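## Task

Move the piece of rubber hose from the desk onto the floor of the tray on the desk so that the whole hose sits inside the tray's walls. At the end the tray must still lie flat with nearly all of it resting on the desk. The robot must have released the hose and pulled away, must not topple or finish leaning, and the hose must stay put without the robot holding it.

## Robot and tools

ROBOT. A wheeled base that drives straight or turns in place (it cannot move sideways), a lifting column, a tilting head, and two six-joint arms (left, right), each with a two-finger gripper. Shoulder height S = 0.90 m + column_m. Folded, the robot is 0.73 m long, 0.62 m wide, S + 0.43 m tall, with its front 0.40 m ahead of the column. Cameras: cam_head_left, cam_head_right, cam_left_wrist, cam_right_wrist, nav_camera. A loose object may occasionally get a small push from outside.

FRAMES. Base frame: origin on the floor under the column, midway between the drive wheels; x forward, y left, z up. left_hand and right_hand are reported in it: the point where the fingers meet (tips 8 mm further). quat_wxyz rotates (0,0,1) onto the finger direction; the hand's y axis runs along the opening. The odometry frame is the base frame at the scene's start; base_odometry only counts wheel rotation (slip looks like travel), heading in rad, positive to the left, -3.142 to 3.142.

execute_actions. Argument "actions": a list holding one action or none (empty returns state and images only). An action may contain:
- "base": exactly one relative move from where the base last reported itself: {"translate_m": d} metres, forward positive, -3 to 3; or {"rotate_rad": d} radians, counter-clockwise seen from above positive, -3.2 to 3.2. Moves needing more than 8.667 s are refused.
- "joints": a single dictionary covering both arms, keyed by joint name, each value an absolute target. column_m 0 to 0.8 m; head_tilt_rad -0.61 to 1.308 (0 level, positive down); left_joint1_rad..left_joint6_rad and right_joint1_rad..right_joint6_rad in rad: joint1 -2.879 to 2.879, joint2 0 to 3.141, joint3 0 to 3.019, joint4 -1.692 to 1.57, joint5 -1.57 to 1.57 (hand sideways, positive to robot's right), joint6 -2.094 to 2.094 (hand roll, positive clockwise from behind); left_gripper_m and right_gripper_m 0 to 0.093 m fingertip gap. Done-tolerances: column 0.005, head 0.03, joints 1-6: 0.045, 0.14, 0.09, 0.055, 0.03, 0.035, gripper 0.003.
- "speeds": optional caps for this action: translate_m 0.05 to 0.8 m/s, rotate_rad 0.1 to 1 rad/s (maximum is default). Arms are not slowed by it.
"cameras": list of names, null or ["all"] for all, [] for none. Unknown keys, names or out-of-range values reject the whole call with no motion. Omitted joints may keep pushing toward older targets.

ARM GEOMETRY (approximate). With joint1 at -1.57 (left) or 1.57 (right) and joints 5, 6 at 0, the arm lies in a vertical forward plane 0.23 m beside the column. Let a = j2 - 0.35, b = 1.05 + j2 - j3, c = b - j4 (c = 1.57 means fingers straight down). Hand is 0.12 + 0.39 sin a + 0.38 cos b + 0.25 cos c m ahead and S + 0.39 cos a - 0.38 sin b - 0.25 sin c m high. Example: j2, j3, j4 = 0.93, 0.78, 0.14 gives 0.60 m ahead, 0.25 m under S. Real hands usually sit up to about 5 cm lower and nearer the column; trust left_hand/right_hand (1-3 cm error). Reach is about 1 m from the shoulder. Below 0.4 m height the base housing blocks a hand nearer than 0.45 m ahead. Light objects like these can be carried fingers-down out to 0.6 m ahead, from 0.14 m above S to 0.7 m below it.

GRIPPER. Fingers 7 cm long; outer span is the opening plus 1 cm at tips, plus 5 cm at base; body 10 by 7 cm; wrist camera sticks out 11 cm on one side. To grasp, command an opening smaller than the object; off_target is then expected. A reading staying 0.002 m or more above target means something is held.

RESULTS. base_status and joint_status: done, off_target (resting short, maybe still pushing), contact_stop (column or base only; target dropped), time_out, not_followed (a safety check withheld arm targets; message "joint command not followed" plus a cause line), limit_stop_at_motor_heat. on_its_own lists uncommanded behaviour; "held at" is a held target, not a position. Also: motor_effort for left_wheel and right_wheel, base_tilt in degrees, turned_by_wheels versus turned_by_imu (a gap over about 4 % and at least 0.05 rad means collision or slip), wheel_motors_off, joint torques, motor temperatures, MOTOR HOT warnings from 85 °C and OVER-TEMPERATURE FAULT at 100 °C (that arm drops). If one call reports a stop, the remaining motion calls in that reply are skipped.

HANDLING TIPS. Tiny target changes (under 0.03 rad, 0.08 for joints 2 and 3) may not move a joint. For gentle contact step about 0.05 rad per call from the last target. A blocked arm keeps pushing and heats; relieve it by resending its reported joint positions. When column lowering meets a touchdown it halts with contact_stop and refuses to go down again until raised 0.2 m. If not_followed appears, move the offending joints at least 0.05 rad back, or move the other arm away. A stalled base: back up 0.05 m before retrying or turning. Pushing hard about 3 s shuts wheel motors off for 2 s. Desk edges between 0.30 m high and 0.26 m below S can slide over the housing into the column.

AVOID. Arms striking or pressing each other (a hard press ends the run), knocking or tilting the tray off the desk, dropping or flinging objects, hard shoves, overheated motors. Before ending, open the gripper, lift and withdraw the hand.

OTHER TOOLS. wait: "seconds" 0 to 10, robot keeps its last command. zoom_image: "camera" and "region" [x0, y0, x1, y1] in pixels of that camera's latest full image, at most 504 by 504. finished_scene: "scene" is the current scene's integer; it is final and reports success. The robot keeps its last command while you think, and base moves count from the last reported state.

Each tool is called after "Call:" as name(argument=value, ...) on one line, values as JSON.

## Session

Call:
execute_actions(actions=[])

Scene clock: 0.00 s.
Joint torques (N m, as the arm reports them, + toward a larger angle): no reading
Motor temperatures (°C, as the motors report them): left_arm=[25 23 27 24 25 25] | right_arm=[24 26 22 23 27 23]
base_odometry: x=+0.000 y=+0.000 heading=+0.000 (m, m, rad; odometry frame)
turned_by_wheels: +0.000 (rad since the last result)
turned_by_imu: +0.000 (rad since the last result)
base_tilt: forward=+0.3 right=-0.4 (deg)
base_status: not commanded
joint_positions: column_m=+0.551 head_tilt_rad=+0.893 left_joint1_rad=-1.562 left_joint2_rad=+0.851 left_joint3_rad=+0.367 left_joint4_rad=-0.956 left_joint5_rad=-0.013 left_joint6_rad=-0.052 left_gripper_m=+0.094 right_joint1_rad=+1.574 right_joint2_rad=+0.892 right_joint3_rad=+0.396 right_joint4_rad=-0.926 right_joint5_rad=+0.021 right_joint6_rad=-0.092 right_gripper_m=+0.095
joint_status: not commanded
wheel_motors_off: 0
motor_effort: left_wheel=+4 right_wheel=+3 (%)
left_hand: x=+0.1297 y=+0.2284 z=+1.2590 quat_wxyz=(+0.443, +0.024, -0.896, -0.020) (m; base frame)
right_hand: x=+0.1421 y=-0.2284 z=+1.2473 quat_wxyz=(+0.434, +0.047, -0.900, -0.011) (m; base frame)
pictures: cam_head_left, cam_head_right, cam_left_wrist, cam_right_wrist, nav_camera
Images, in order (width x height): cam_head_left 896x504, cam_head_right 896x504, cam_left_wrist 616x616, cam_right_wrist 616x616, nav_camera 896x504.

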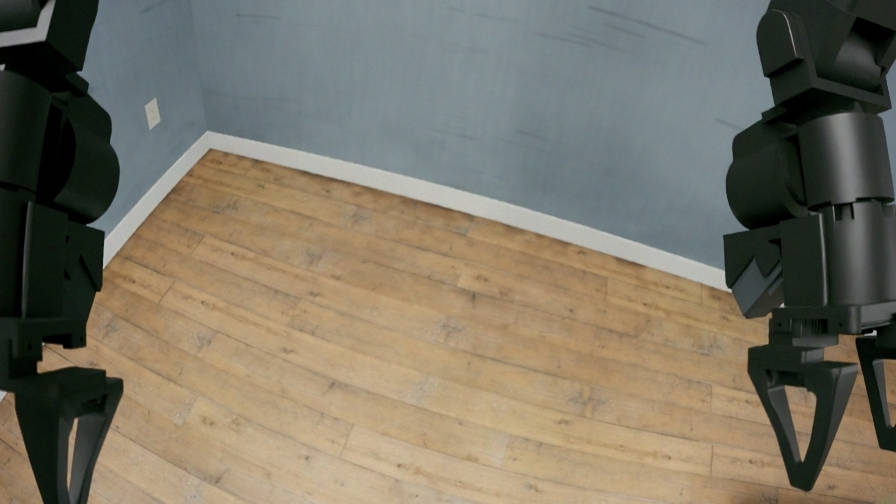

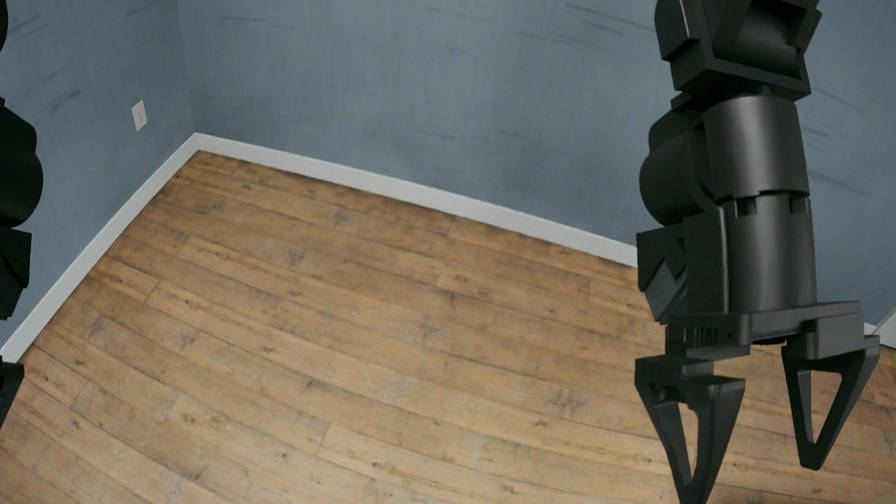

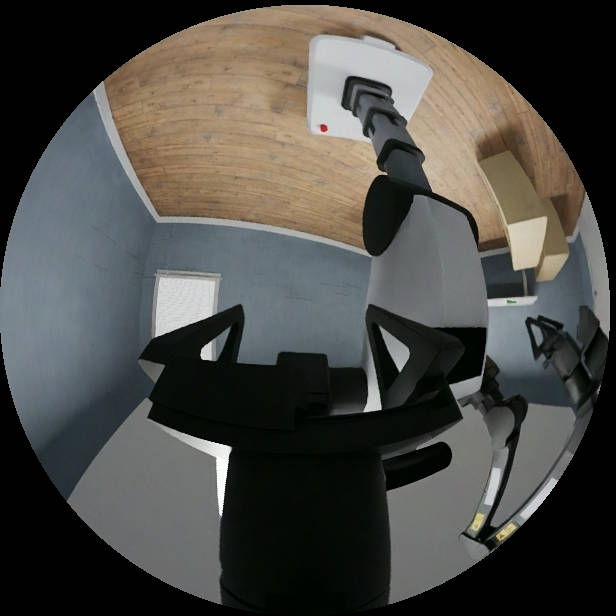

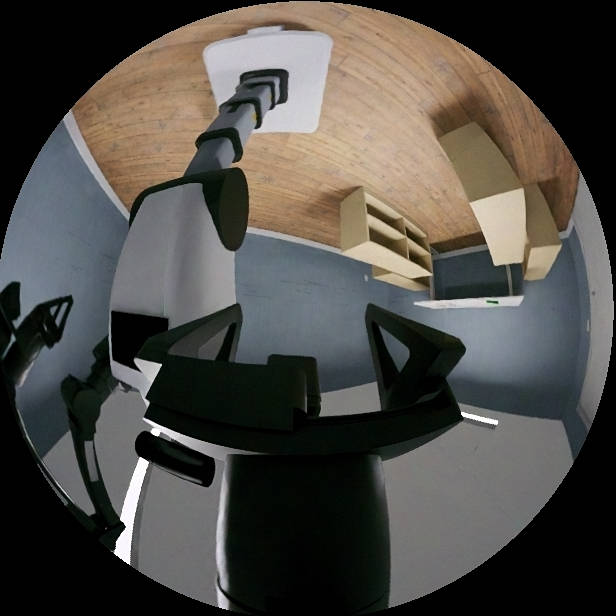

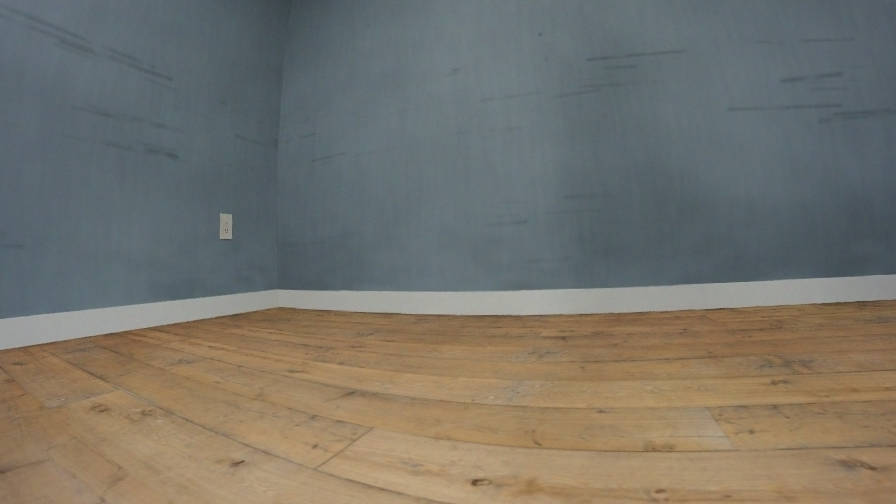

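Call:
execute_actions(actions=[{"base":{"rotate_rad":-2.6},"joints":{"head_tilt_rad":0.8}}], cameras=["cam_head_left","nav_camera"])

Scene clock: 4.70 s.
Joint torques (N m, as the arm reports them, + toward a larger angle): left_arm=[-0.32 -5.22 -0.56 -1.6   0.    0.  ] | right_arm=[ 0.37 -8.16 -0.89 -1.37 -0.02  0.04]
Motor temperatures (°C, as the motors report them): left_arm=[25 23 27 24 25 25] | right_arm=[24 26 22 23 27 23]
base_odometry: x=+0.000 y=+0.000 heading=-2.599 (m, m, rad; odometry frame)
turned_by_wheels: -2.599 (rad since the last result)
turned_by_imu: -2.626 (rad since the last result)
base_tilt: forward=+0.3 right=-0.5 (deg)
base_status: done
joint_positions: column_m=+0.551 head_tilt_rad=+0.816 left_joint1_rad=-1.562 left_joint2_rad=+0.851 left_joint3_rad=+0.367 left_joint4_rad=-0.956 left_joint5_rad=-0.013 left_joint6_rad=-0.052 left_gripper_m=+0.094 right_joint1_rad=+1.574 right_joint2_rad=+0.892 right_joint3_rad=+0.396 right_joint4_rad=-0.926 right_joint5_rad=+0.021 right_joint6_rad=-0.092 right_gripper_m=+0.095
joint_status: all done
wheel_motors_off: 0
motor_effort: left_wheel=+0(26) right_wheel=-1(22) (%)
left_hand: x=+0.1297 y=+0.2284 z=+1.2590 quat_wxyz=(+0.443, +0.024, -0.896, -0.020) (m; base frame)
right_hand: x=+0.1421 y=-0.2284 z=+1.2473 quat_wxyz=(+0.434, +0.047, -0.900, -0.011) (m; base frame)
pictures: cam_head_left, nav_camera
Images, in order (width x height): cam_head_left 896x504, nav_camera 896x504.

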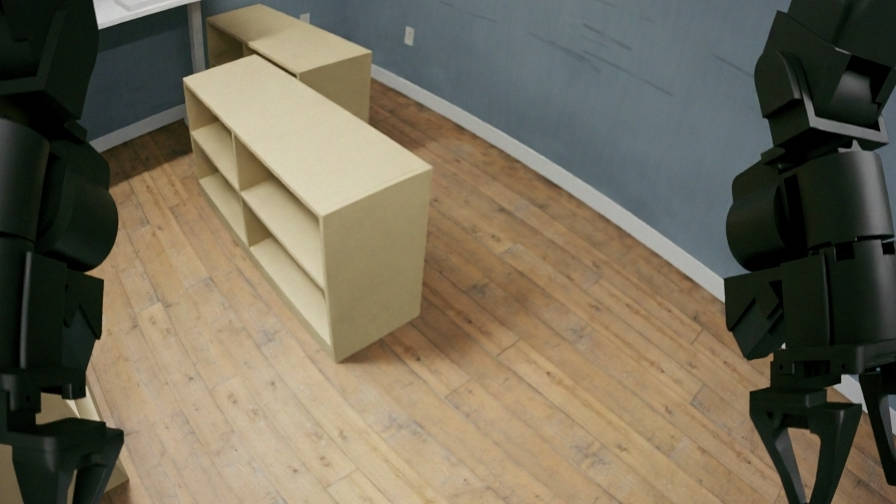

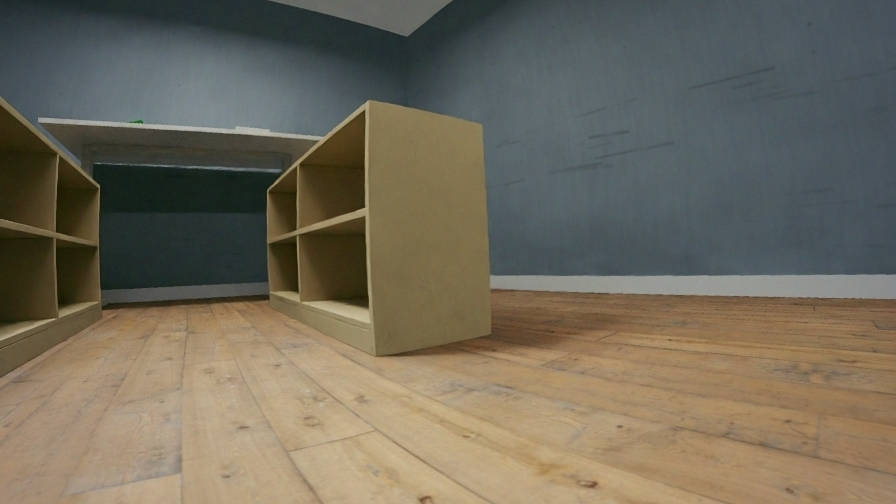

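Call:
execute_actions(actions=[{"base":{"translate_m":0.3}}], cameras=[])

Call:
execute_actions(actions=[{"base":{"rotate_rad":0.68},"joints":{"left_joint2_rad":0.95,"left_joint3_rad":1.2,"left_joint4_rad":-0.77}}], cameras=["cam_head_left","nav_camera"])

Scene clock: 7.47 s.
Joint torques (N m, as the arm reports them, + toward a larger angle): left_arm=[-0.19 -5.31 -1.02 -1.61  0.01  0.01] | right_arm=[ 0.42 -7.8  -0.83 -1.35 -0.02  0.06]
Motor temperatures (°C, as the motors report them): left_arm=[25 23 27 24 25 25] | right_arm=[24 26 22 23 27 23]
base_odometry: x=-0.257 y=-0.155 heading=-2.600 (m, m, rad; odometry frame)
turned_by_wheels: -0.001 (rad since the last result)
turned_by_imu: -0.001 (rad since the last result)
base_tilt: forward=+0.2 right=-0.5 (deg)
base_status: done
joint_positions: column_m=+0.551 head_tilt_rad=+0.815 left_joint1_rad=-1.562 left_joint2_rad=+0.851 left_joint3_rad=+0.368 left_joint4_rad=-0.956 left_joint5_rad=-0.013 left_joint6_rad=-0.052 left_gripper_m=+0.094 right_joint1_rad=+1.574 right_joint2_rad=+0.892 right_joint3_rad=+0.398 right_joint4_rad=-0.926 right_joint5_rad=+0.021 right_joint6_rad=-0.092 right_gripper_m=+0.095
joint_status: not commanded
wheel_motors_off: 0
motor_effort: left_wheel=-1(44) right_wheel=+1(40) (%)
left_hand: x=+0.1305 y=+0.2284 z=+1.2587 quat_wxyz=(+0.442, +0.024, -0.897, -0.020) (m; base frame)
right_hand: x=+0.1427 y=-0.2284 z=+1.2471 quat_wxyz=(+0.434, +0.047, -0.900, -0.011) (m; base frame)
pictures: none
No camera images: the call's "cameras" was empty. Leave "cameras" out to get every camera's image.

Scene clock: 9.43 s.
Joint torques (N m, as the arm reports them, + toward a larger angle): left_arm=[ -0.35 -15.24   6.9    0.32  -0.01   0.01] | right_arm=[ 0.47 -7.62 -0.95 -1.3  -0.02  0.05]
Motor temperatures (°C, as the motors report them): left_arm=[25 23 27 24 25 25] | right_arm=[24 26 22 23 27 23]
base_odometry: x=-0.257 y=-0.155 heading=-1.921 (m, m, rad; odometry frame)
turned_by_wheels: +0.680 (rad since the last result)
turned_by_imu: +0.683 (rad since the last result)
base_tilt: forward=+0.3 right=-0.5 (deg)
base_status: done
joint_positions: column_m=+0.551 head_tilt_rad=+0.815 left_joint1_rad=-1.563 left_joint2_rad=+0.956 left_joint3_rad=+1.185 left_joint4_rad=-0.769 left_joint5_rad=-0.013 left_joint6_rad=-0.052 left_gripper_m=+0.094 right_joint1_rad=+1.574 right_joint2_rad=+0.892 right_joint3_rad=+0.398 right_joint4_rad=-0.926 right_joint5_rad=+0.021 right_joint6_rad=-0.092 right_gripper_m=+0.095
joint_status: all done
wheel_motors_off: 0
motor_effort: left_wheel=+0(39) right_wheel=+1(28) (%)
left_hand: x=+0.6012 y=+0.2304 z=+1.2440 quat_wxyz=(+0.008, +0.028, -1.000, -0.010) (m; base frame)
right_hand: x=+0.1427 y=-0.2284 z=+1.2471 quat_wxyz=(+0.434, +0.047, -0.900, -0.011) (m; base frame)
pictures: cam_head_left, nav_camera
Images, in order (width x height): cam_head_left 896x504, nav_camera 896x504.

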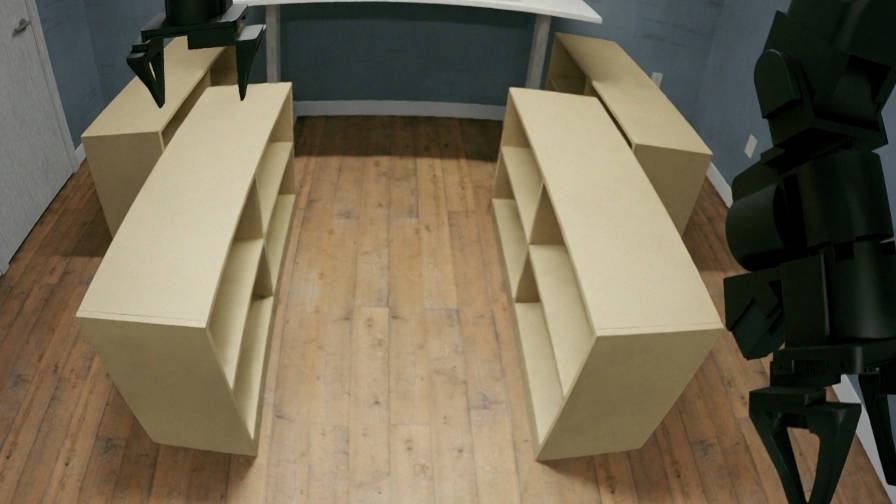

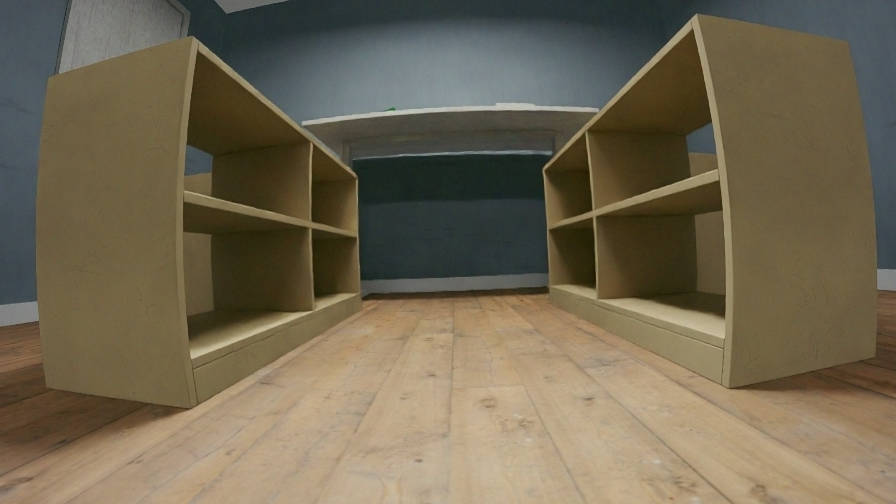

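Call:
execute_actions(actions=[{"base":{"translate_m":1.55}}], cameras=["cam_head_left","cam_left_wrist"])

Scene clock: 14.50 s.
Joint torques (N m, as the arm reports them, + toward a larger angle): left_arm=[ -0.25 -14.94   6.89   0.44  -0.03   0.01] | right_arm=[ 1.06 -7.58 -0.86 -1.21 -0.02  0.04]
Motor temperatures (°C, as the motors report them): left_arm=[25 24 28 24 25 25] | right_arm=[24 26 22 23 27 23]
base_odometry: x=-0.788 y=-1.611 heading=-1.920 (m, m, rad; odometry frame)
turned_by_wheels: +0.000 (rad since the last result)
turned_by_imu: -0.002 (rad since the last result)
base_tilt: forward=+0.3 right=-0.5 (deg)
base_status: done
joint_positions: column_m=+0.551 head_tilt_rad=+0.815 left_joint1_rad=-1.563 left_joint2_rad=+0.956 left_joint3_rad=+1.185 left_joint4_rad=-0.769 left_joint5_rad=-0.013 left_joint6_rad=-0.052 left_gripper_m=+0.094 right_joint1_rad=+1.574 right_joint2_rad=+0.892 right_joint3_rad=+0.396 right_joint4_rad=-0.926 right_joint5_rad=+0.021 right_joint6_rad=-0.092 right_gripper_m=+0.095
joint_status: not commanded
wheel_motors_off: 0
motor_effort: left_wheel=+0(40) right_wheel=-1(43) (%)
left_hand: x=+0.6012 y=+0.2304 z=+1.2440 quat_wxyz=(+0.008, +0.028, -1.000, -0.010) (m; base frame)
right_hand: x=+0.1417 y=-0.2284 z=+1.2474 quat_wxyz=(+0.435, +0.047, -0.899, -0.011) (m; base frame)
pictures: cam_head_left, cam_left_wrist
Images, in order (width x height): cam_head_left 896x504, cam_left_wrist 616x616.

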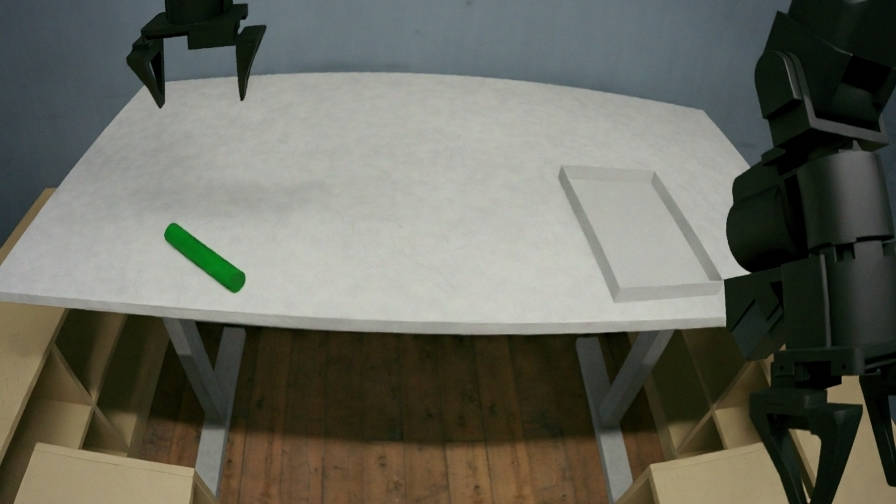

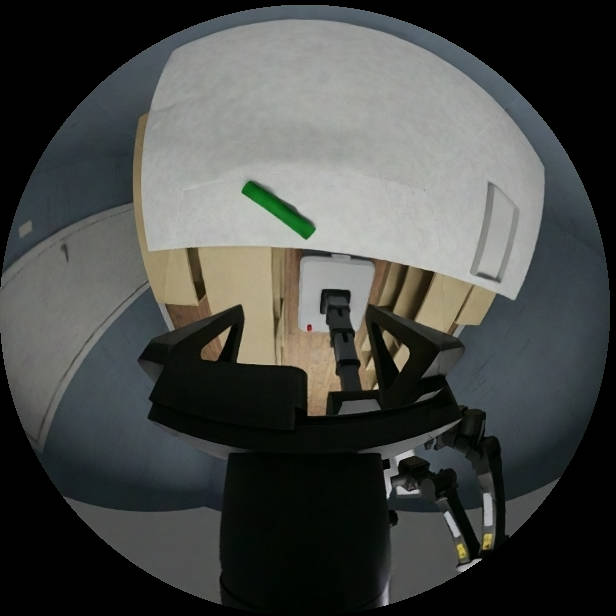

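Call:
execute_actions(actions=[{"base":{"rotate_rad":0.08},"joints":{"column_m":0.38,"left_joint6_rad":-0.88}}], cameras=["cam_head_left","cam_left_wrist"])

Scene clock: 17.73 s.
Joint torques (N m, as the arm reports them, + toward a larger angle): left_arm=[ -0.36 -15.06   6.87   0.31  -0.09  -0.09] | right_arm=[ 0.56 -7.35 -0.77 -1.22  0.    0.05]
Motor temperatures (°C, as the motors report them): left_arm=[25 24 28 24 25 25] | right_arm=[24 26 22 23 27 23]
base_odometry: x=-0.788 y=-1.611 heading=-1.841 (m, m, rad; odometry frame)
turned_by_wheels: +0.079 (rad since the last result)
turned_by_imu: +0.078 (rad since the last result)
base_tilt: forward=+0.3 right=-0.4 (deg)
base_status: done
joint_positions: column_m=+0.380 head_tilt_rad=+0.815 left_joint1_rad=-1.563 left_joint2_rad=+0.956 left_joint3_rad=+1.185 left_joint4_rad=-0.769 left_joint5_rad=-0.013 left_joint6_rad=-0.870 left_gripper_m=+0.094 right_joint1_rad=+1.574 right_joint2_rad=+0.892 right_joint3_rad=+0.396 right_joint4_rad=-0.926 right_joint5_rad=+0.021 right_joint6_rad=-0.092 right_gripper_m=+0.095
joint_status: all done
wheel_motors_off: 0
motor_effort: left_wheel=-2(37) right_wheel=+2(36) (%)
left_hand: x=+0.6012 y=+0.2304 z=+1.0730 quat_wxyz=(+0.003, +0.423, -0.906, -0.012) (m; base frame)
right_hand: x=+0.1417 y=-0.2284 z=+1.0764 quat_wxyz=(+0.435, +0.047, -0.899, -0.011) (m; base frame)
pictures: cam_head_left, cam_left_wrist
Images, in order (width x height): cam_head_left 896x504, cam_left_wrist 616x616.

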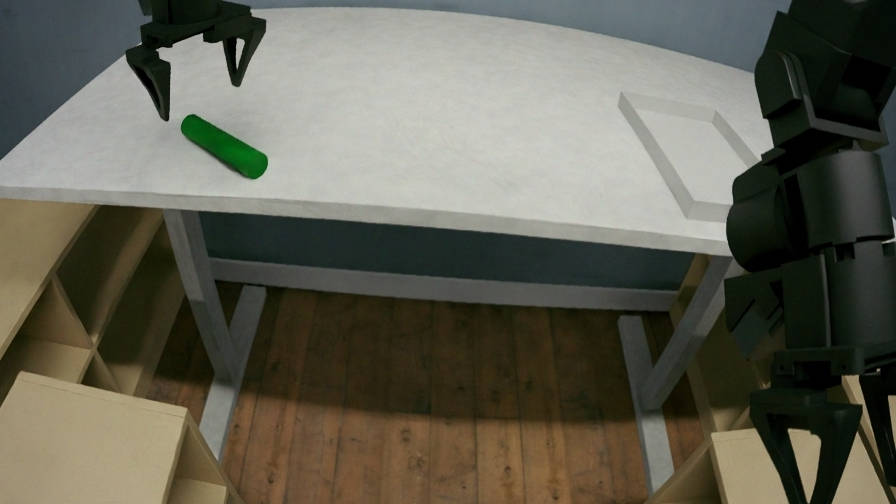

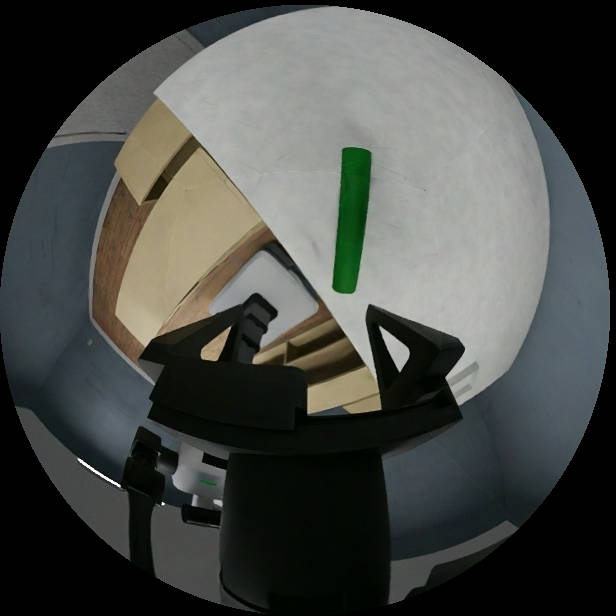

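Call:
execute_actions(actions=[{"base":{"translate_m":0.05},"joints":{"column_m":0.33}}], cameras=["cam_head_left","cam_left_wrist"])

Scene clock: 19.73 s.
Joint torques (N m, as the arm reports them, + toward a larger angle): left_arm=[ -0.3  -15.08   6.98   0.43  -0.04  -0.05] | right_arm=[ 0.75 -8.14 -0.84 -1.37 -0.02  0.06]
Motor temperatures (°C, as the motors report them): left_arm=[25 24 28 24 25 25] | right_arm=[24 26 22 23 27 23]
base_odometry: x=-0.801 y=-1.659 heading=-1.841 (m, m, rad; odometry frame)
turned_by_wheels: +0.001 (rad since the last result)
turned_by_imu: +0.000 (rad since the last result)
base_tilt: forward=+0.3 right=-0.6 (deg)
base_status: done
joint_positions: column_m=+0.330 head_tilt_rad=+0.815 left_joint1_rad=-1.563 left_joint2_rad=+0.956 left_joint3_rad=+1.185 left_joint4_rad=-0.769 left_joint5_rad=-0.013 left_joint6_rad=-0.870 left_gripper_m=+0.094 right_joint1_rad=+1.574 right_joint2_rad=+0.892 right_joint3_rad=+0.395 right_joint4_rad=-0.926 right_joint5_rad=+0.021 right_joint6_rad=-0.092 right_gripper_m=+0.095
joint_status: all done
wheel_motors_off: 0
motor_effort: left_wheel=+1(49) right_wheel=+0(29) (%)
left_hand: x=+0.6012 y=+0.2304 z=+1.0230 quat_wxyz=(+0.003, +0.423, -0.906, -0.012) (m; base frame)
right_hand: x=+0.1415 y=-0.2284 z=+1.0265 quat_wxyz=(+0.435, +0.047, -0.899, -0.011) (m; base frame)
pictures: cam_head_left, cam_left_wrist
Images, in order (width x height): cam_head_left 896x504, cam_left_wrist 616x616.

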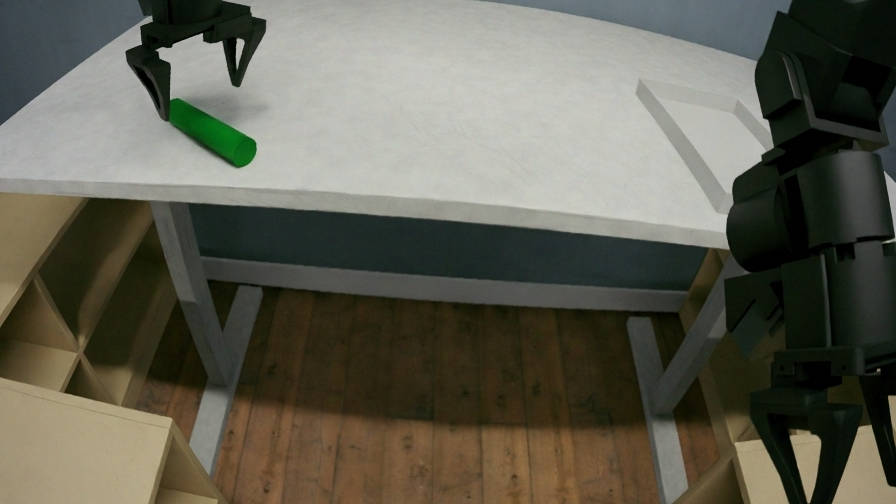

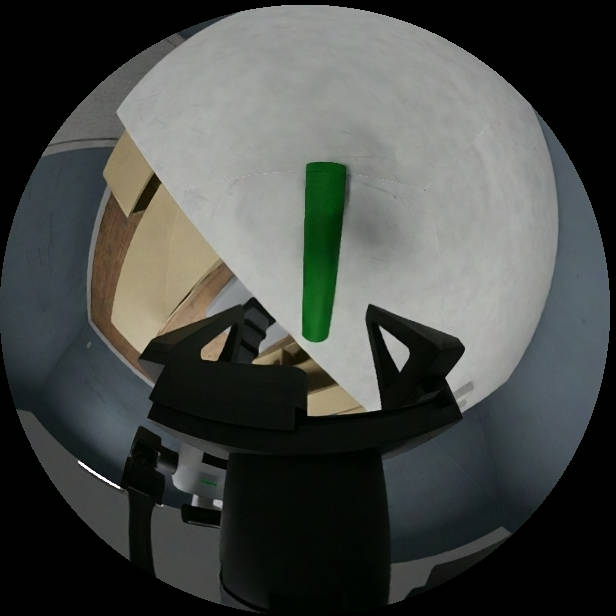

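Call:
execute_actions(actions=[{"joints":{"column_m":0.288}}], cameras=["cam_head_left","cam_left_wrist"])

Scene clock: 21.43 s.
Joint torques (N m, as the arm reports them, + toward a larger angle): left_arm=[ -0.29 -15.09   7.04   0.24  -0.08  -0.07] | right_arm=[ 0.1  -7.2  -0.72 -1.42  0.    0.1 ]
Motor temperatures (°C, as the motors report them): left_arm=[25 24 28 24 25 25] | right_arm=[24 26 22 23 27 23]
base_odometry: x=-0.801 y=-1.659 heading=-1.841 (m, m, rad; odometry frame)
turned_by_wheels: +0.000 (rad since the last result)
turned_by_imu: +0.000 (rad since the last result)
base_tilt: forward=+0.3 right=-0.5 (deg)
base_status: not commanded
joint_positions: column_m=+0.288 head_tilt_rad=+0.815 left_joint1_rad=-1.563 left_joint2_rad=+0.956 left_joint3_rad=+1.185 left_joint4_rad=-0.769 left_joint5_rad=-0.013 left_joint6_rad=-0.870 left_gripper_m=+0.094 right_joint1_rad=+1.574 right_joint2_rad=+0.892 right_joint3_rad=+0.395 right_joint4_rad=-0.926 right_joint5_rad=+0.021 right_joint6_rad=-0.092 right_gripper_m=+0.095
joint_status: all done
wheel_motors_off: 0
motor_effort: left_wheel=+1(1) right_wheel=+0(0) (%)
left_hand: x=+0.6012 y=+0.2304 z=+0.9810 quat_wxyz=(+0.003, +0.423, -0.906, -0.012) (m; base frame)
right_hand: x=+0.1415 y=-0.2284 z=+0.9845 quat_wxyz=(+0.435, +0.047, -0.899, -0.011) (m; base frame)
pictures: cam_head_left, cam_left_wrist
Images, in order (width x height): cam_head_left 896x504, cam_left_wrist 616x616.

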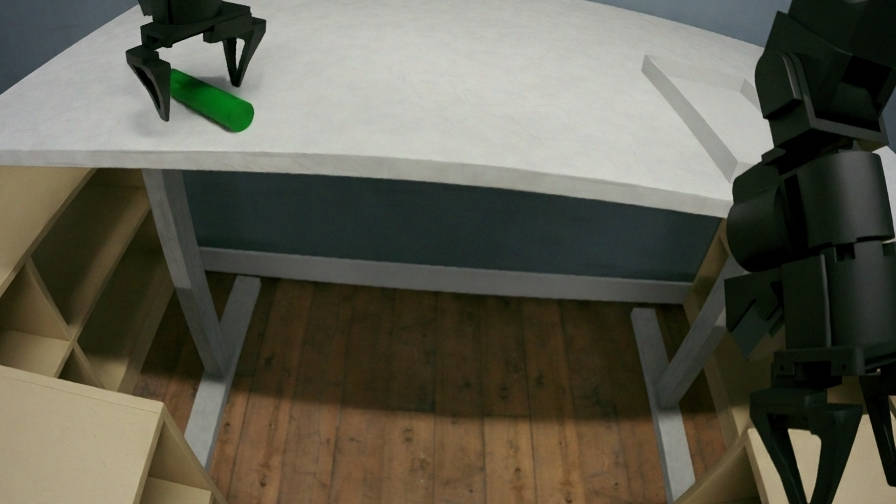

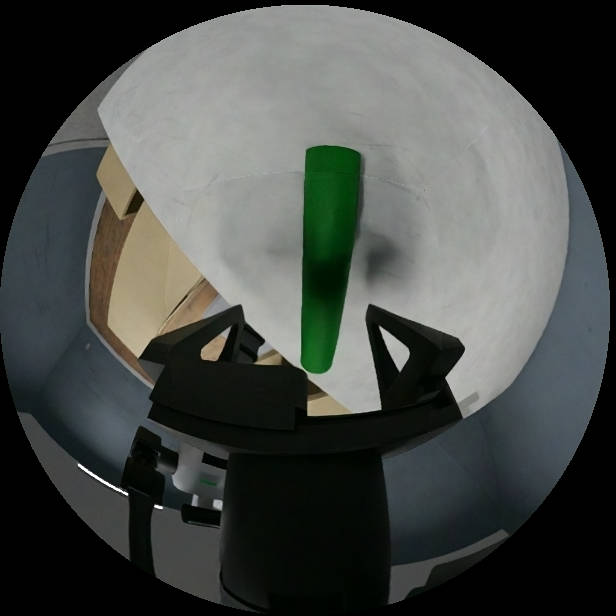

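Call:
execute_actions(actions=[{"joints":{"column_m":0.275}}], cameras=[])

Call:
execute_actions(actions=[{"joints":{"left_gripper_m":0.0}}], cameras=["cam_left_wrist"])

Call:
execute_actions(actions=[{"base":{"translate_m":0.12},"speeds":{"translate_m":0.08},"joints":{"column_m":0.38}}], cameras=[])

Call:
execute_actions(actions=[{"base":{"rotate_rad":-1.04},"speeds":{"rotate_rad":0.35},"joints":{"left_joint6_rad":-0.96}}], cameras=["cam_head_left","cam_left_wrist"])

Scene clock: 24.30 s.
Joint torques (N m, as the arm reports them, + toward a larger angle): left_arm=[ -0.49 -14.7    6.94   0.31  -0.07  -0.06] | right_arm=[ 0.26 -7.91 -0.82 -1.36 -0.02  0.02]
Motor temperatures (°C, as the motors report them): left_arm=[25 24 29 24 25 25] | right_arm=[24 26 22 23 27 23]
base_odometry: x=-0.801 y=-1.659 heading=-1.841 (m, m, rad; odometry frame)
turned_by_wheels: +0.000 (rad since the last result)
turned_by_imu: +0.000 (rad since the last result)
base_tilt: forward=+0.3 right=-0.5 (deg)
base_status: not commanded
joint_positions: column_m=+0.275 head_tilt_rad=+0.815 left_joint1_rad=-1.563 left_joint2_rad=+0.956 left_joint3_rad=+1.185 left_joint4_rad=-0.769 left_joint5_rad=-0.013 left_joint6_rad=-0.870 left_gripper_m=+0.094 right_joint1_rad=+1.574 right_joint2_rad=+0.892 right_joint3_rad=+0.395 right_joint4_rad=-0.926 right_joint5_rad=+0.021 right_joint6_rad=-0.092 right_gripper_m=+0.095
joint_status: all done
wheel_motors_off: 0
motor_effort: left_wheel=+1(1) right_wheel=+0(0) (%)
left_hand: x=+0.6012 y=+0.2304 z=+0.9680 quat_wxyz=(+0.003, +0.423, -0.906, -0.012) (m; base frame)
right_hand: x=+0.1415 y=-0.2284 z=+0.9715 quat_wxyz=(+0.435, +0.047, -0.899, -0.011) (m; base frame)
pictures: none
No camera images: the call's "cameras" was empty. Leave "cameras" out to get every camera's image.

Scene clock: 25.03 s.
Joint torques (N m, as the arm reports them, + toward a larger angle): left_arm=[ -0.3  -15.27   7.     0.32  -0.09  -0.08] | right_arm=[ 1.06 -7.68 -0.83 -1.3  -0.01  0.08]
Motor temperatures (°C, as the motors report them): left_arm=[25 24 29 24 25 25] | right_arm=[24 26 22 23 27 23]
base_odometry: x=-0.801 y=-1.659 heading=-1.841 (m, m, rad; odometry frame)
turned_by_wheels: +0.000 (rad since the last result)
turned_by_imu: +0.000 (rad since the last result)
base_tilt: forward=+0.3 right=-0.5 (deg)
base_status: not commanded
joint_positions: column_m=+0.275 head_tilt_rad=+0.815 left_joint1_rad=-1.563 left_joint2_rad=+0.956 left_joint3_rad=+1.185 left_joint4_rad=-0.769 left_joint5_rad=-0.012 left_joint6_rad=-0.871 left_gripper_m=+0.027 right_joint1_rad=+1.574 right_joint2_rad=+0.892 right_joint3_rad=+0.395 right_joint4_rad=-0.926 right_joint5_rad=+0.021 right_joint6_rad=-0.092 right_gripper_m=+0.095
joint_status: left_gripper_m off_target (ended at +0.027, target +0.000)
wheel_motors_off: 0
motor_effort: left_wheel=+1(1) right_wheel=-1(0) (%)
left_hand: x=+0.6015 y=+0.2302 z=+0.9683 quat_wxyz=(+0.003, +0.424, -0.906, -0.012) (m; base frame)
right_hand: x=+0.1415 y=-0.2284 z=+0.9715 quat_wxyz=(+0.435, +0.047, -0.899, -0.011) (m; base frame)
pictures: cam_left_wrist
Images, in order (width x height): cam_left_wrist 616x616.

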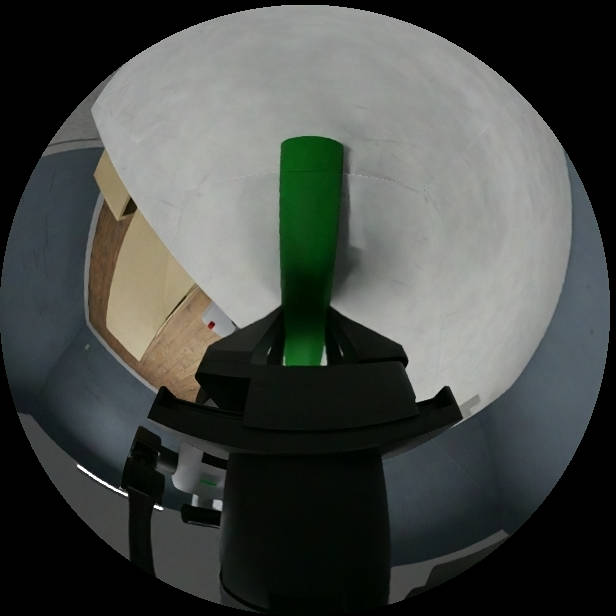

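Scene clock: 27.40 s.
Joint torques (N m, as the arm reports them, + toward a larger angle): left_arm=[ -0.24 -15.4    6.95   0.48  -0.1   -0.07] | right_arm=[ 0.75 -8.15 -0.7  -1.32  0.    0.04]
Motor temperatures (°C, as the motors report them): left_arm=[25 24 29 24 25 25] | right_arm=[24 26 22 23 27 23]
base_odometry: x=-0.833 y=-1.775 heading=-1.840 (m, m, rad; odometry frame)
turned_by_wheels: +0.001 (rad since the last result)
turned_by_imu: +0.000 (rad since the last result)
base_tilt: forward=+0.2 right=-0.6 (deg)
base_status: done
joint_positions: column_m=+0.380 head_tilt_rad=+0.815 left_joint1_rad=-1.563 left_joint2_rad=+0.956 left_joint3_rad=+1.185 left_joint4_rad=-0.769 left_joint5_rad=-0.012 left_joint6_rad=-0.871 left_gripper_m=+0.027 right_joint1_rad=+1.574 right_joint2_rad=+0.892 right_joint3_rad=+0.395 right_joint4_rad=-0.926 right_joint5_rad=+0.021 right_joint6_rad=-0.092 right_gripper_m=+0.095
joint_status: all done
wheel_motors_off: 0
motor_effort: left_wheel=+1(37) right_wheel=-1(27) (%)
left_hand: x=+0.6013 y=+0.2302 z=+1.0731 quat_wxyz=(+0.003, +0.424, -0.906, -0.012) (m; base frame)
right_hand: x=+0.1413 y=-0.2284 z=+1.0765 quat_wxyz=(+0.435, +0.047, -0.899, -0.011) (m; base frame)
pictures: none
No camera images: the call's "cameras" was empty. Leave "cameras" out to get every camera's image.

Scene clock: 31.13 s.
Joint torques (N m, as the arm reports them, + toward a larger angle): left_arm=[ -0.15 -15.57   6.94   0.28  -0.16  -0.06] | right_arm=[ 0.53 -7.86 -0.67 -1.3   0.01  0.08]
Motor temperatures (°C, as the motors report them): left_arm=[25 24 29 24 25 25] | right_arm=[24 26 22 23 27 23]
base_odometry: x=-0.834 y=-1.775 heading=-2.878 (m, m, rad; odometry frame)
turned_by_wheels: -1.038 (rad since the last result)
turned_by_imu: -0.968 (rad since the last result)
base_tilt: forward=+0.2 right=-0.6 (deg)
base_status: done
joint_positions: column_m=+0.380 head_tilt_rad=+0.815 left_joint1_rad=-1.564 left_joint2_rad=+0.956 left_joint3_rad=+1.185 left_joint4_rad=-0.769 left_joint5_rad=-0.011 left_joint6_rad=-0.951 left_gripper_m=+0.027 right_joint1_rad=+1.574 right_joint2_rad=+0.892 right_joint3_rad=+0.394 right_joint4_rad=-0.927 right_joint5_rad=+0.021 right_joint6_rad=-0.092 right_gripper_m=+0.095
joint_status: all done
wheel_motors_off: 0
motor_effort: left_wheel=+0(42) right_wheel=+0(67) (%)
left_hand: x=+0.6013 y=+0.2296 z=+1.0731 quat_wxyz=(+0.003, +0.459, -0.888, -0.011) (m; base frame)
right_hand: x=+0.1407 y=-0.2284 z=+1.0768 quat_wxyz=(+0.435, +0.047, -0.899, -0.011) (m; base frame)
pictures: cam_head_left, cam_left_wrist
Images, in order (width x height): cam_head_left 896x504, cam_left_wrist 616x616.

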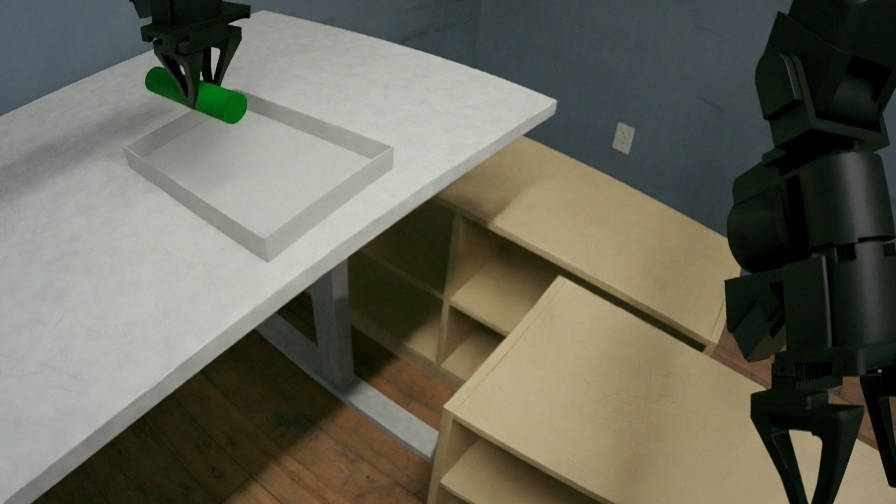

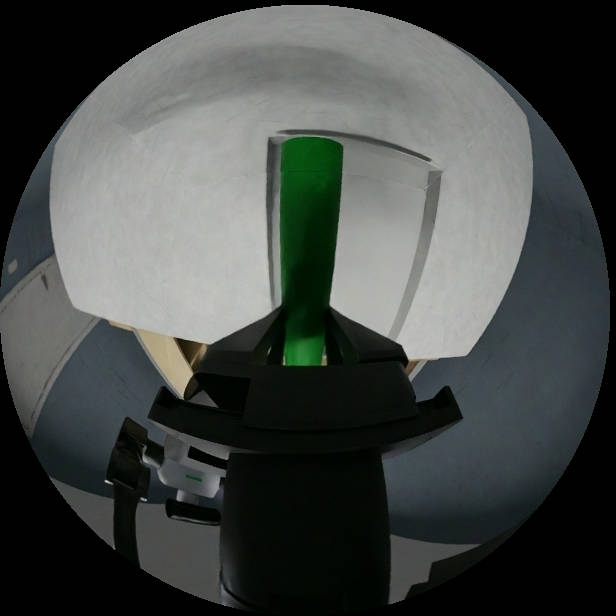

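Call:
execute_actions(actions=[{"base":{"rotate_rad":-0.08},"speeds":{"rotate_rad":0.2},"joints":{"column_m":0.33}}], cameras=["cam_head_left","cam_left_wrist"])

Scene clock: 32.83 s.
Joint torques (N m, as the arm reports them, + toward a larger angle): left_arm=[ -0.26 -15.38   7.     0.31  -0.19  -0.1 ] | right_arm=[ 0.14 -7.69 -0.55 -1.29  0.    0.06]
Motor temperatures (°C, as the motors report them): left_arm=[25 25 29 24 25 25] | right_arm=[24 26 22 23 27 23]
base_odometry: x=-0.834 y=-1.775 heading=-2.958 (m, m, rad; odometry frame)
turned_by_wheels: -0.079 (rad since the last result)
turned_by_imu: -0.080 (rad since the last result)
base_tilt: forward=+0.2 right=-0.4 (deg)
base_status: done
joint_positions: column_m=+0.330 head_tilt_rad=+0.815 left_joint1_rad=-1.563 left_joint2_rad=+0.956 left_joint3_rad=+1.185 left_joint4_rad=-0.769 left_joint5_rad=-0.011 left_joint6_rad=-0.951 left_gripper_m=+0.027 right_joint1_rad=+1.574 right_joint2_rad=+0.892 right_joint3_rad=+0.394 right_joint4_rad=-0.927 right_joint5_rad=+0.021 right_joint6_rad=-0.092 right_gripper_m=+0.095
joint_status: all done
wheel_motors_off: 0
motor_effort: left_wheel=+3(29) right_wheel=-2(43) (%)
left_hand: x=+0.6013 y=+0.2298 z=+1.0232 quat_wxyz=(+0.003, +0.459, -0.888, -0.012) (m; base frame)
right_hand: x=+0.1407 y=-0.2284 z=+1.0269 quat_wxyz=(+0.435, +0.047, -0.899, -0.011) (m; base frame)
pictures: cam_head_left, cam_left_wrist
Images, in order (width x height): cam_head_left 896x504, cam_left_wrist 616x616.

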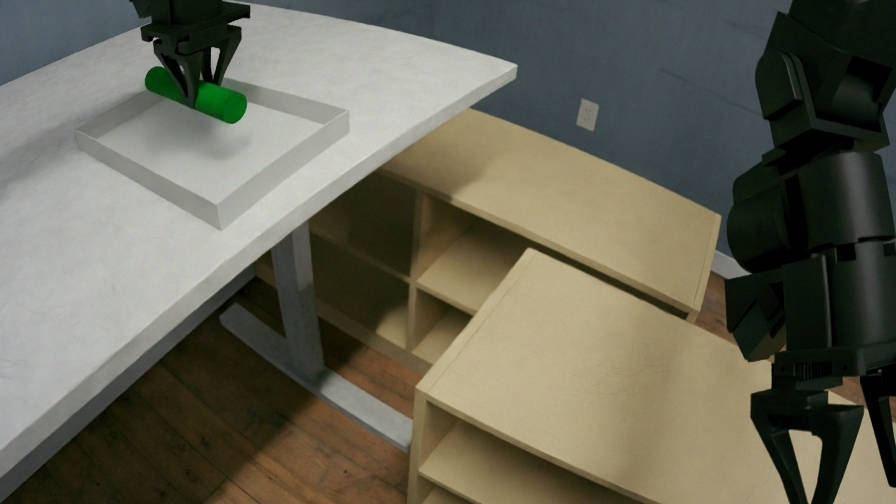

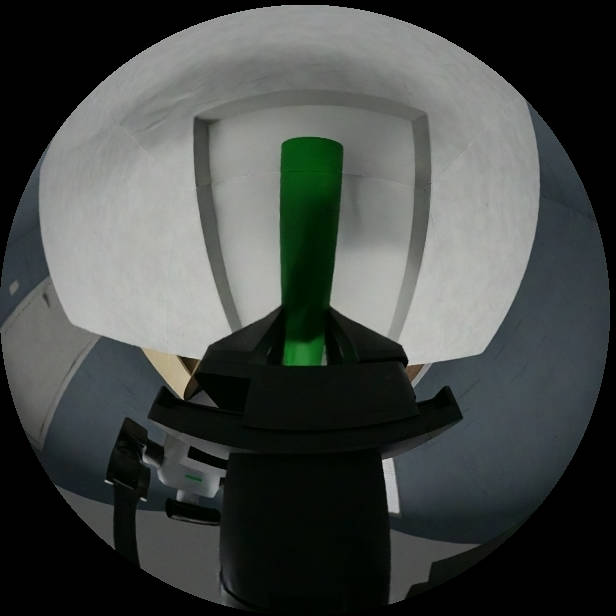

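Call:
execute_actions(actions=[{"joints":{"column_m":0.283}}], cameras=[])

Call:
execute_actions(actions=[{"joints":{"left_gripper_m":0.06}}], cameras=[])

Call:
execute_actions(actions=[{"joints":{"column_m":0.45}}], cameras=["cam_head_left"])

Scene clock: 35.27 s.
Joint torques (N m, as the arm reports them, + toward a larger angle): left_arm=[ -0.15 -15.07   6.87   0.3   -0.16  -0.1 ] | right_arm=[ 0.32 -7.57 -0.56 -1.34 -0.02  0.05]
Motor temperatures (°C, as the motors report them): left_arm=[25 25 29 24 25 25] | right_arm=[24 26 22 23 27 23]
base_odometry: x=-0.834 y=-1.775 heading=-2.958 (m, m, rad; odometry frame)
turned_by_wheels: +0.000 (rad since the last result)
turned_by_imu: +0.000 (rad since the last result)
base_tilt: forward=+0.3 right=-0.6 (deg)
base_status: not commanded
joint_positions: column_m=+0.283 head_tilt_rad=+0.815 left_joint1_rad=-1.563 left_joint2_rad=+0.956 left_joint3_rad=+1.185 left_joint4_rad=-0.769 left_joint5_rad=-0.011 left_joint6_rad=-0.951 left_gripper_m=+0.027 right_joint1_rad=+1.574 right_joint2_rad=+0.892 right_joint3_rad=+0.394 right_joint4_rad=-0.927 right_joint5_rad=+0.021 right_joint6_rad=-0.092 right_gripper_m=+0.095
joint_status: all done
wheel_motors_off: 0
motor_effort: left_wheel=+4(4) right_wheel=-3(3) (%)
left_hand: x=+0.6013 y=+0.2298 z=+0.9762 quat_wxyz=(+0.003, +0.459, -0.888, -0.012) (m; base frame)
right_hand: x=+0.1407 y=-0.2284 z=+0.9799 quat_wxyz=(+0.435, +0.047, -0.899, -0.011) (m; base frame)
pictures: none
No camera images: the call's "cameras" was empty. Leave "cameras" out to get every camera's image.

Scene clock: 35.90 s.
Joint torques (N m, as the arm reports them, + toward a larger angle): left_arm=[ -0.66 -14.23   6.82   0.49  -0.18  -0.06] | right_arm=[ 0.58 -8.21 -0.58 -1.29  0.01  0.04]
Motor temperatures (°C, as the motors report them): left_arm=[25 25 29 24 25 25] | right_arm=[24 26 22 23 27 23]
base_odometry: x=-0.834 y=-1.775 heading=-2.958 (m, m, rad; odometry frame)
turned_by_wheels: +0.000 (rad since the last result)
turned_by_imu: +0.000 (rad since the last result)
base_tilt: forward=+0.2 right=-0.5 (deg)
base_status: not commanded
joint_positions: column_m=+0.283 head_tilt_rad=+0.815 left_joint1_rad=-1.563 left_joint2_rad=+0.956 left_joint3_rad=+1.185 left_joint4_rad=-0.769 left_joint5_rad=-0.011 left_joint6_rad=-0.951 left_gripper_m=+0.060 right_joint1_rad=+1.574 right_joint2_rad=+0.892 right_joint3_rad=+0.394 right_joint4_rad=-0.927 right_joint5_rad=+0.021 right_joint6_rad=-0.092 right_gripper_m=+0.095
joint_status: all done
wheel_motors_off: 0
motor_effort: left_wheel=+4(4) right_wheel=-3(3) (%)
left_hand: x=+0.6013 y=+0.2298 z=+0.9762 quat_wxyz=(+0.003, +0.459, -0.888, -0.012) (m; base frame)
right_hand: x=+0.1407 y=-0.2284 z=+0.9799 quat_wxyz=(+0.435, +0.047, -0.899, -0.011) (m; base frame)
pictures: none
No camera images: the call's "cameras" was empty. Leave "cameras" out to get every camera's image.

Scene clock: 38.63 s.
Joint torques (N m, as the arm reports them, + toward a larger angle): left_arm=[ -0.3  -15.16   6.95   0.32  -0.17  -0.1 ] | right_arm=[ 0.74 -7.84 -0.63 -1.39 -0.01  0.04]
Motor temperatures (°C, as the motors report them): left_arm=[25 25 29 24 25 25] | right_arm=[24 26 22 23 27 23]
base_odometry: x=-0.834 y=-1.775 heading=-2.958 (m, m, rad; odometry frame)
turned_by_wheels: +0.000 (rad since the last result)
turned_by_imu: +0.000 (rad since the last result)
base_tilt: forward=+0.2 right=-0.6 (deg)
base_status: not commanded
joint_positions: column_m=+0.450 head_tilt_rad=+0.815 left_joint1_rad=-1.563 left_joint2_rad=+0.956 left_joint3_rad=+1.185 left_joint4_rad=-0.769 left_joint5_rad=-0.011 left_joint6_rad=-0.951 left_gripper_m=+0.060 right_joint1_rad=+1.574 right_joint2_rad=+0.892 right_joint3_rad=+0.394 right_joint4_rad=-0.927 right_joint5_rad=+0.021 right_joint6_rad=-0.092 right_gripper_m=+0.095
joint_status: all done
wheel_motors_off: 0
motor_effort: left_wheel=+5(5) right_wheel=-4(4) (%)
left_hand: x=+0.6013 y=+0.2298 z=+1.1431 quat_wxyz=(+0.003, +0.459, -0.888, -0.012) (m; base frame)
right_hand: x=+0.1407 y=-0.2284 z=+1.1468 quat_wxyz=(+0.435, +0.047, -0.899, -0.011) (m; base frame)
pictures: cam_head_left
Images, in order (width x height): cam_head_left 896x504.

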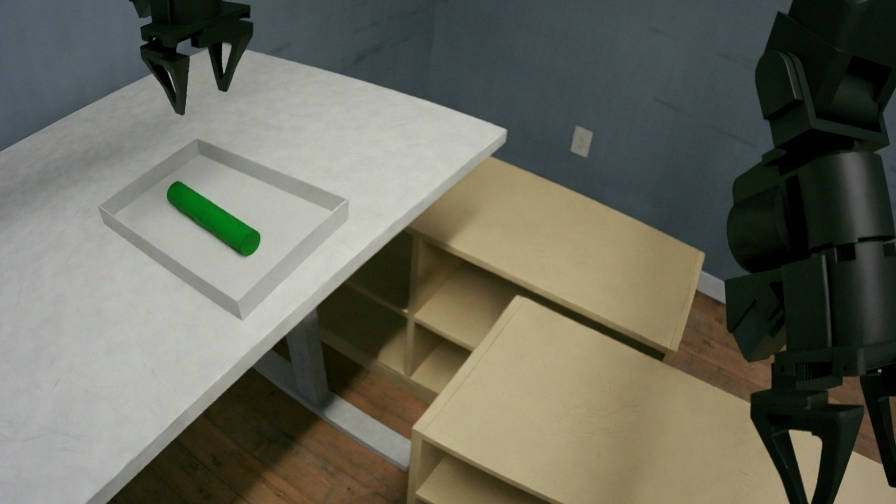

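Call:
finished_scene(scene=2)

The scene is finished: the task was done.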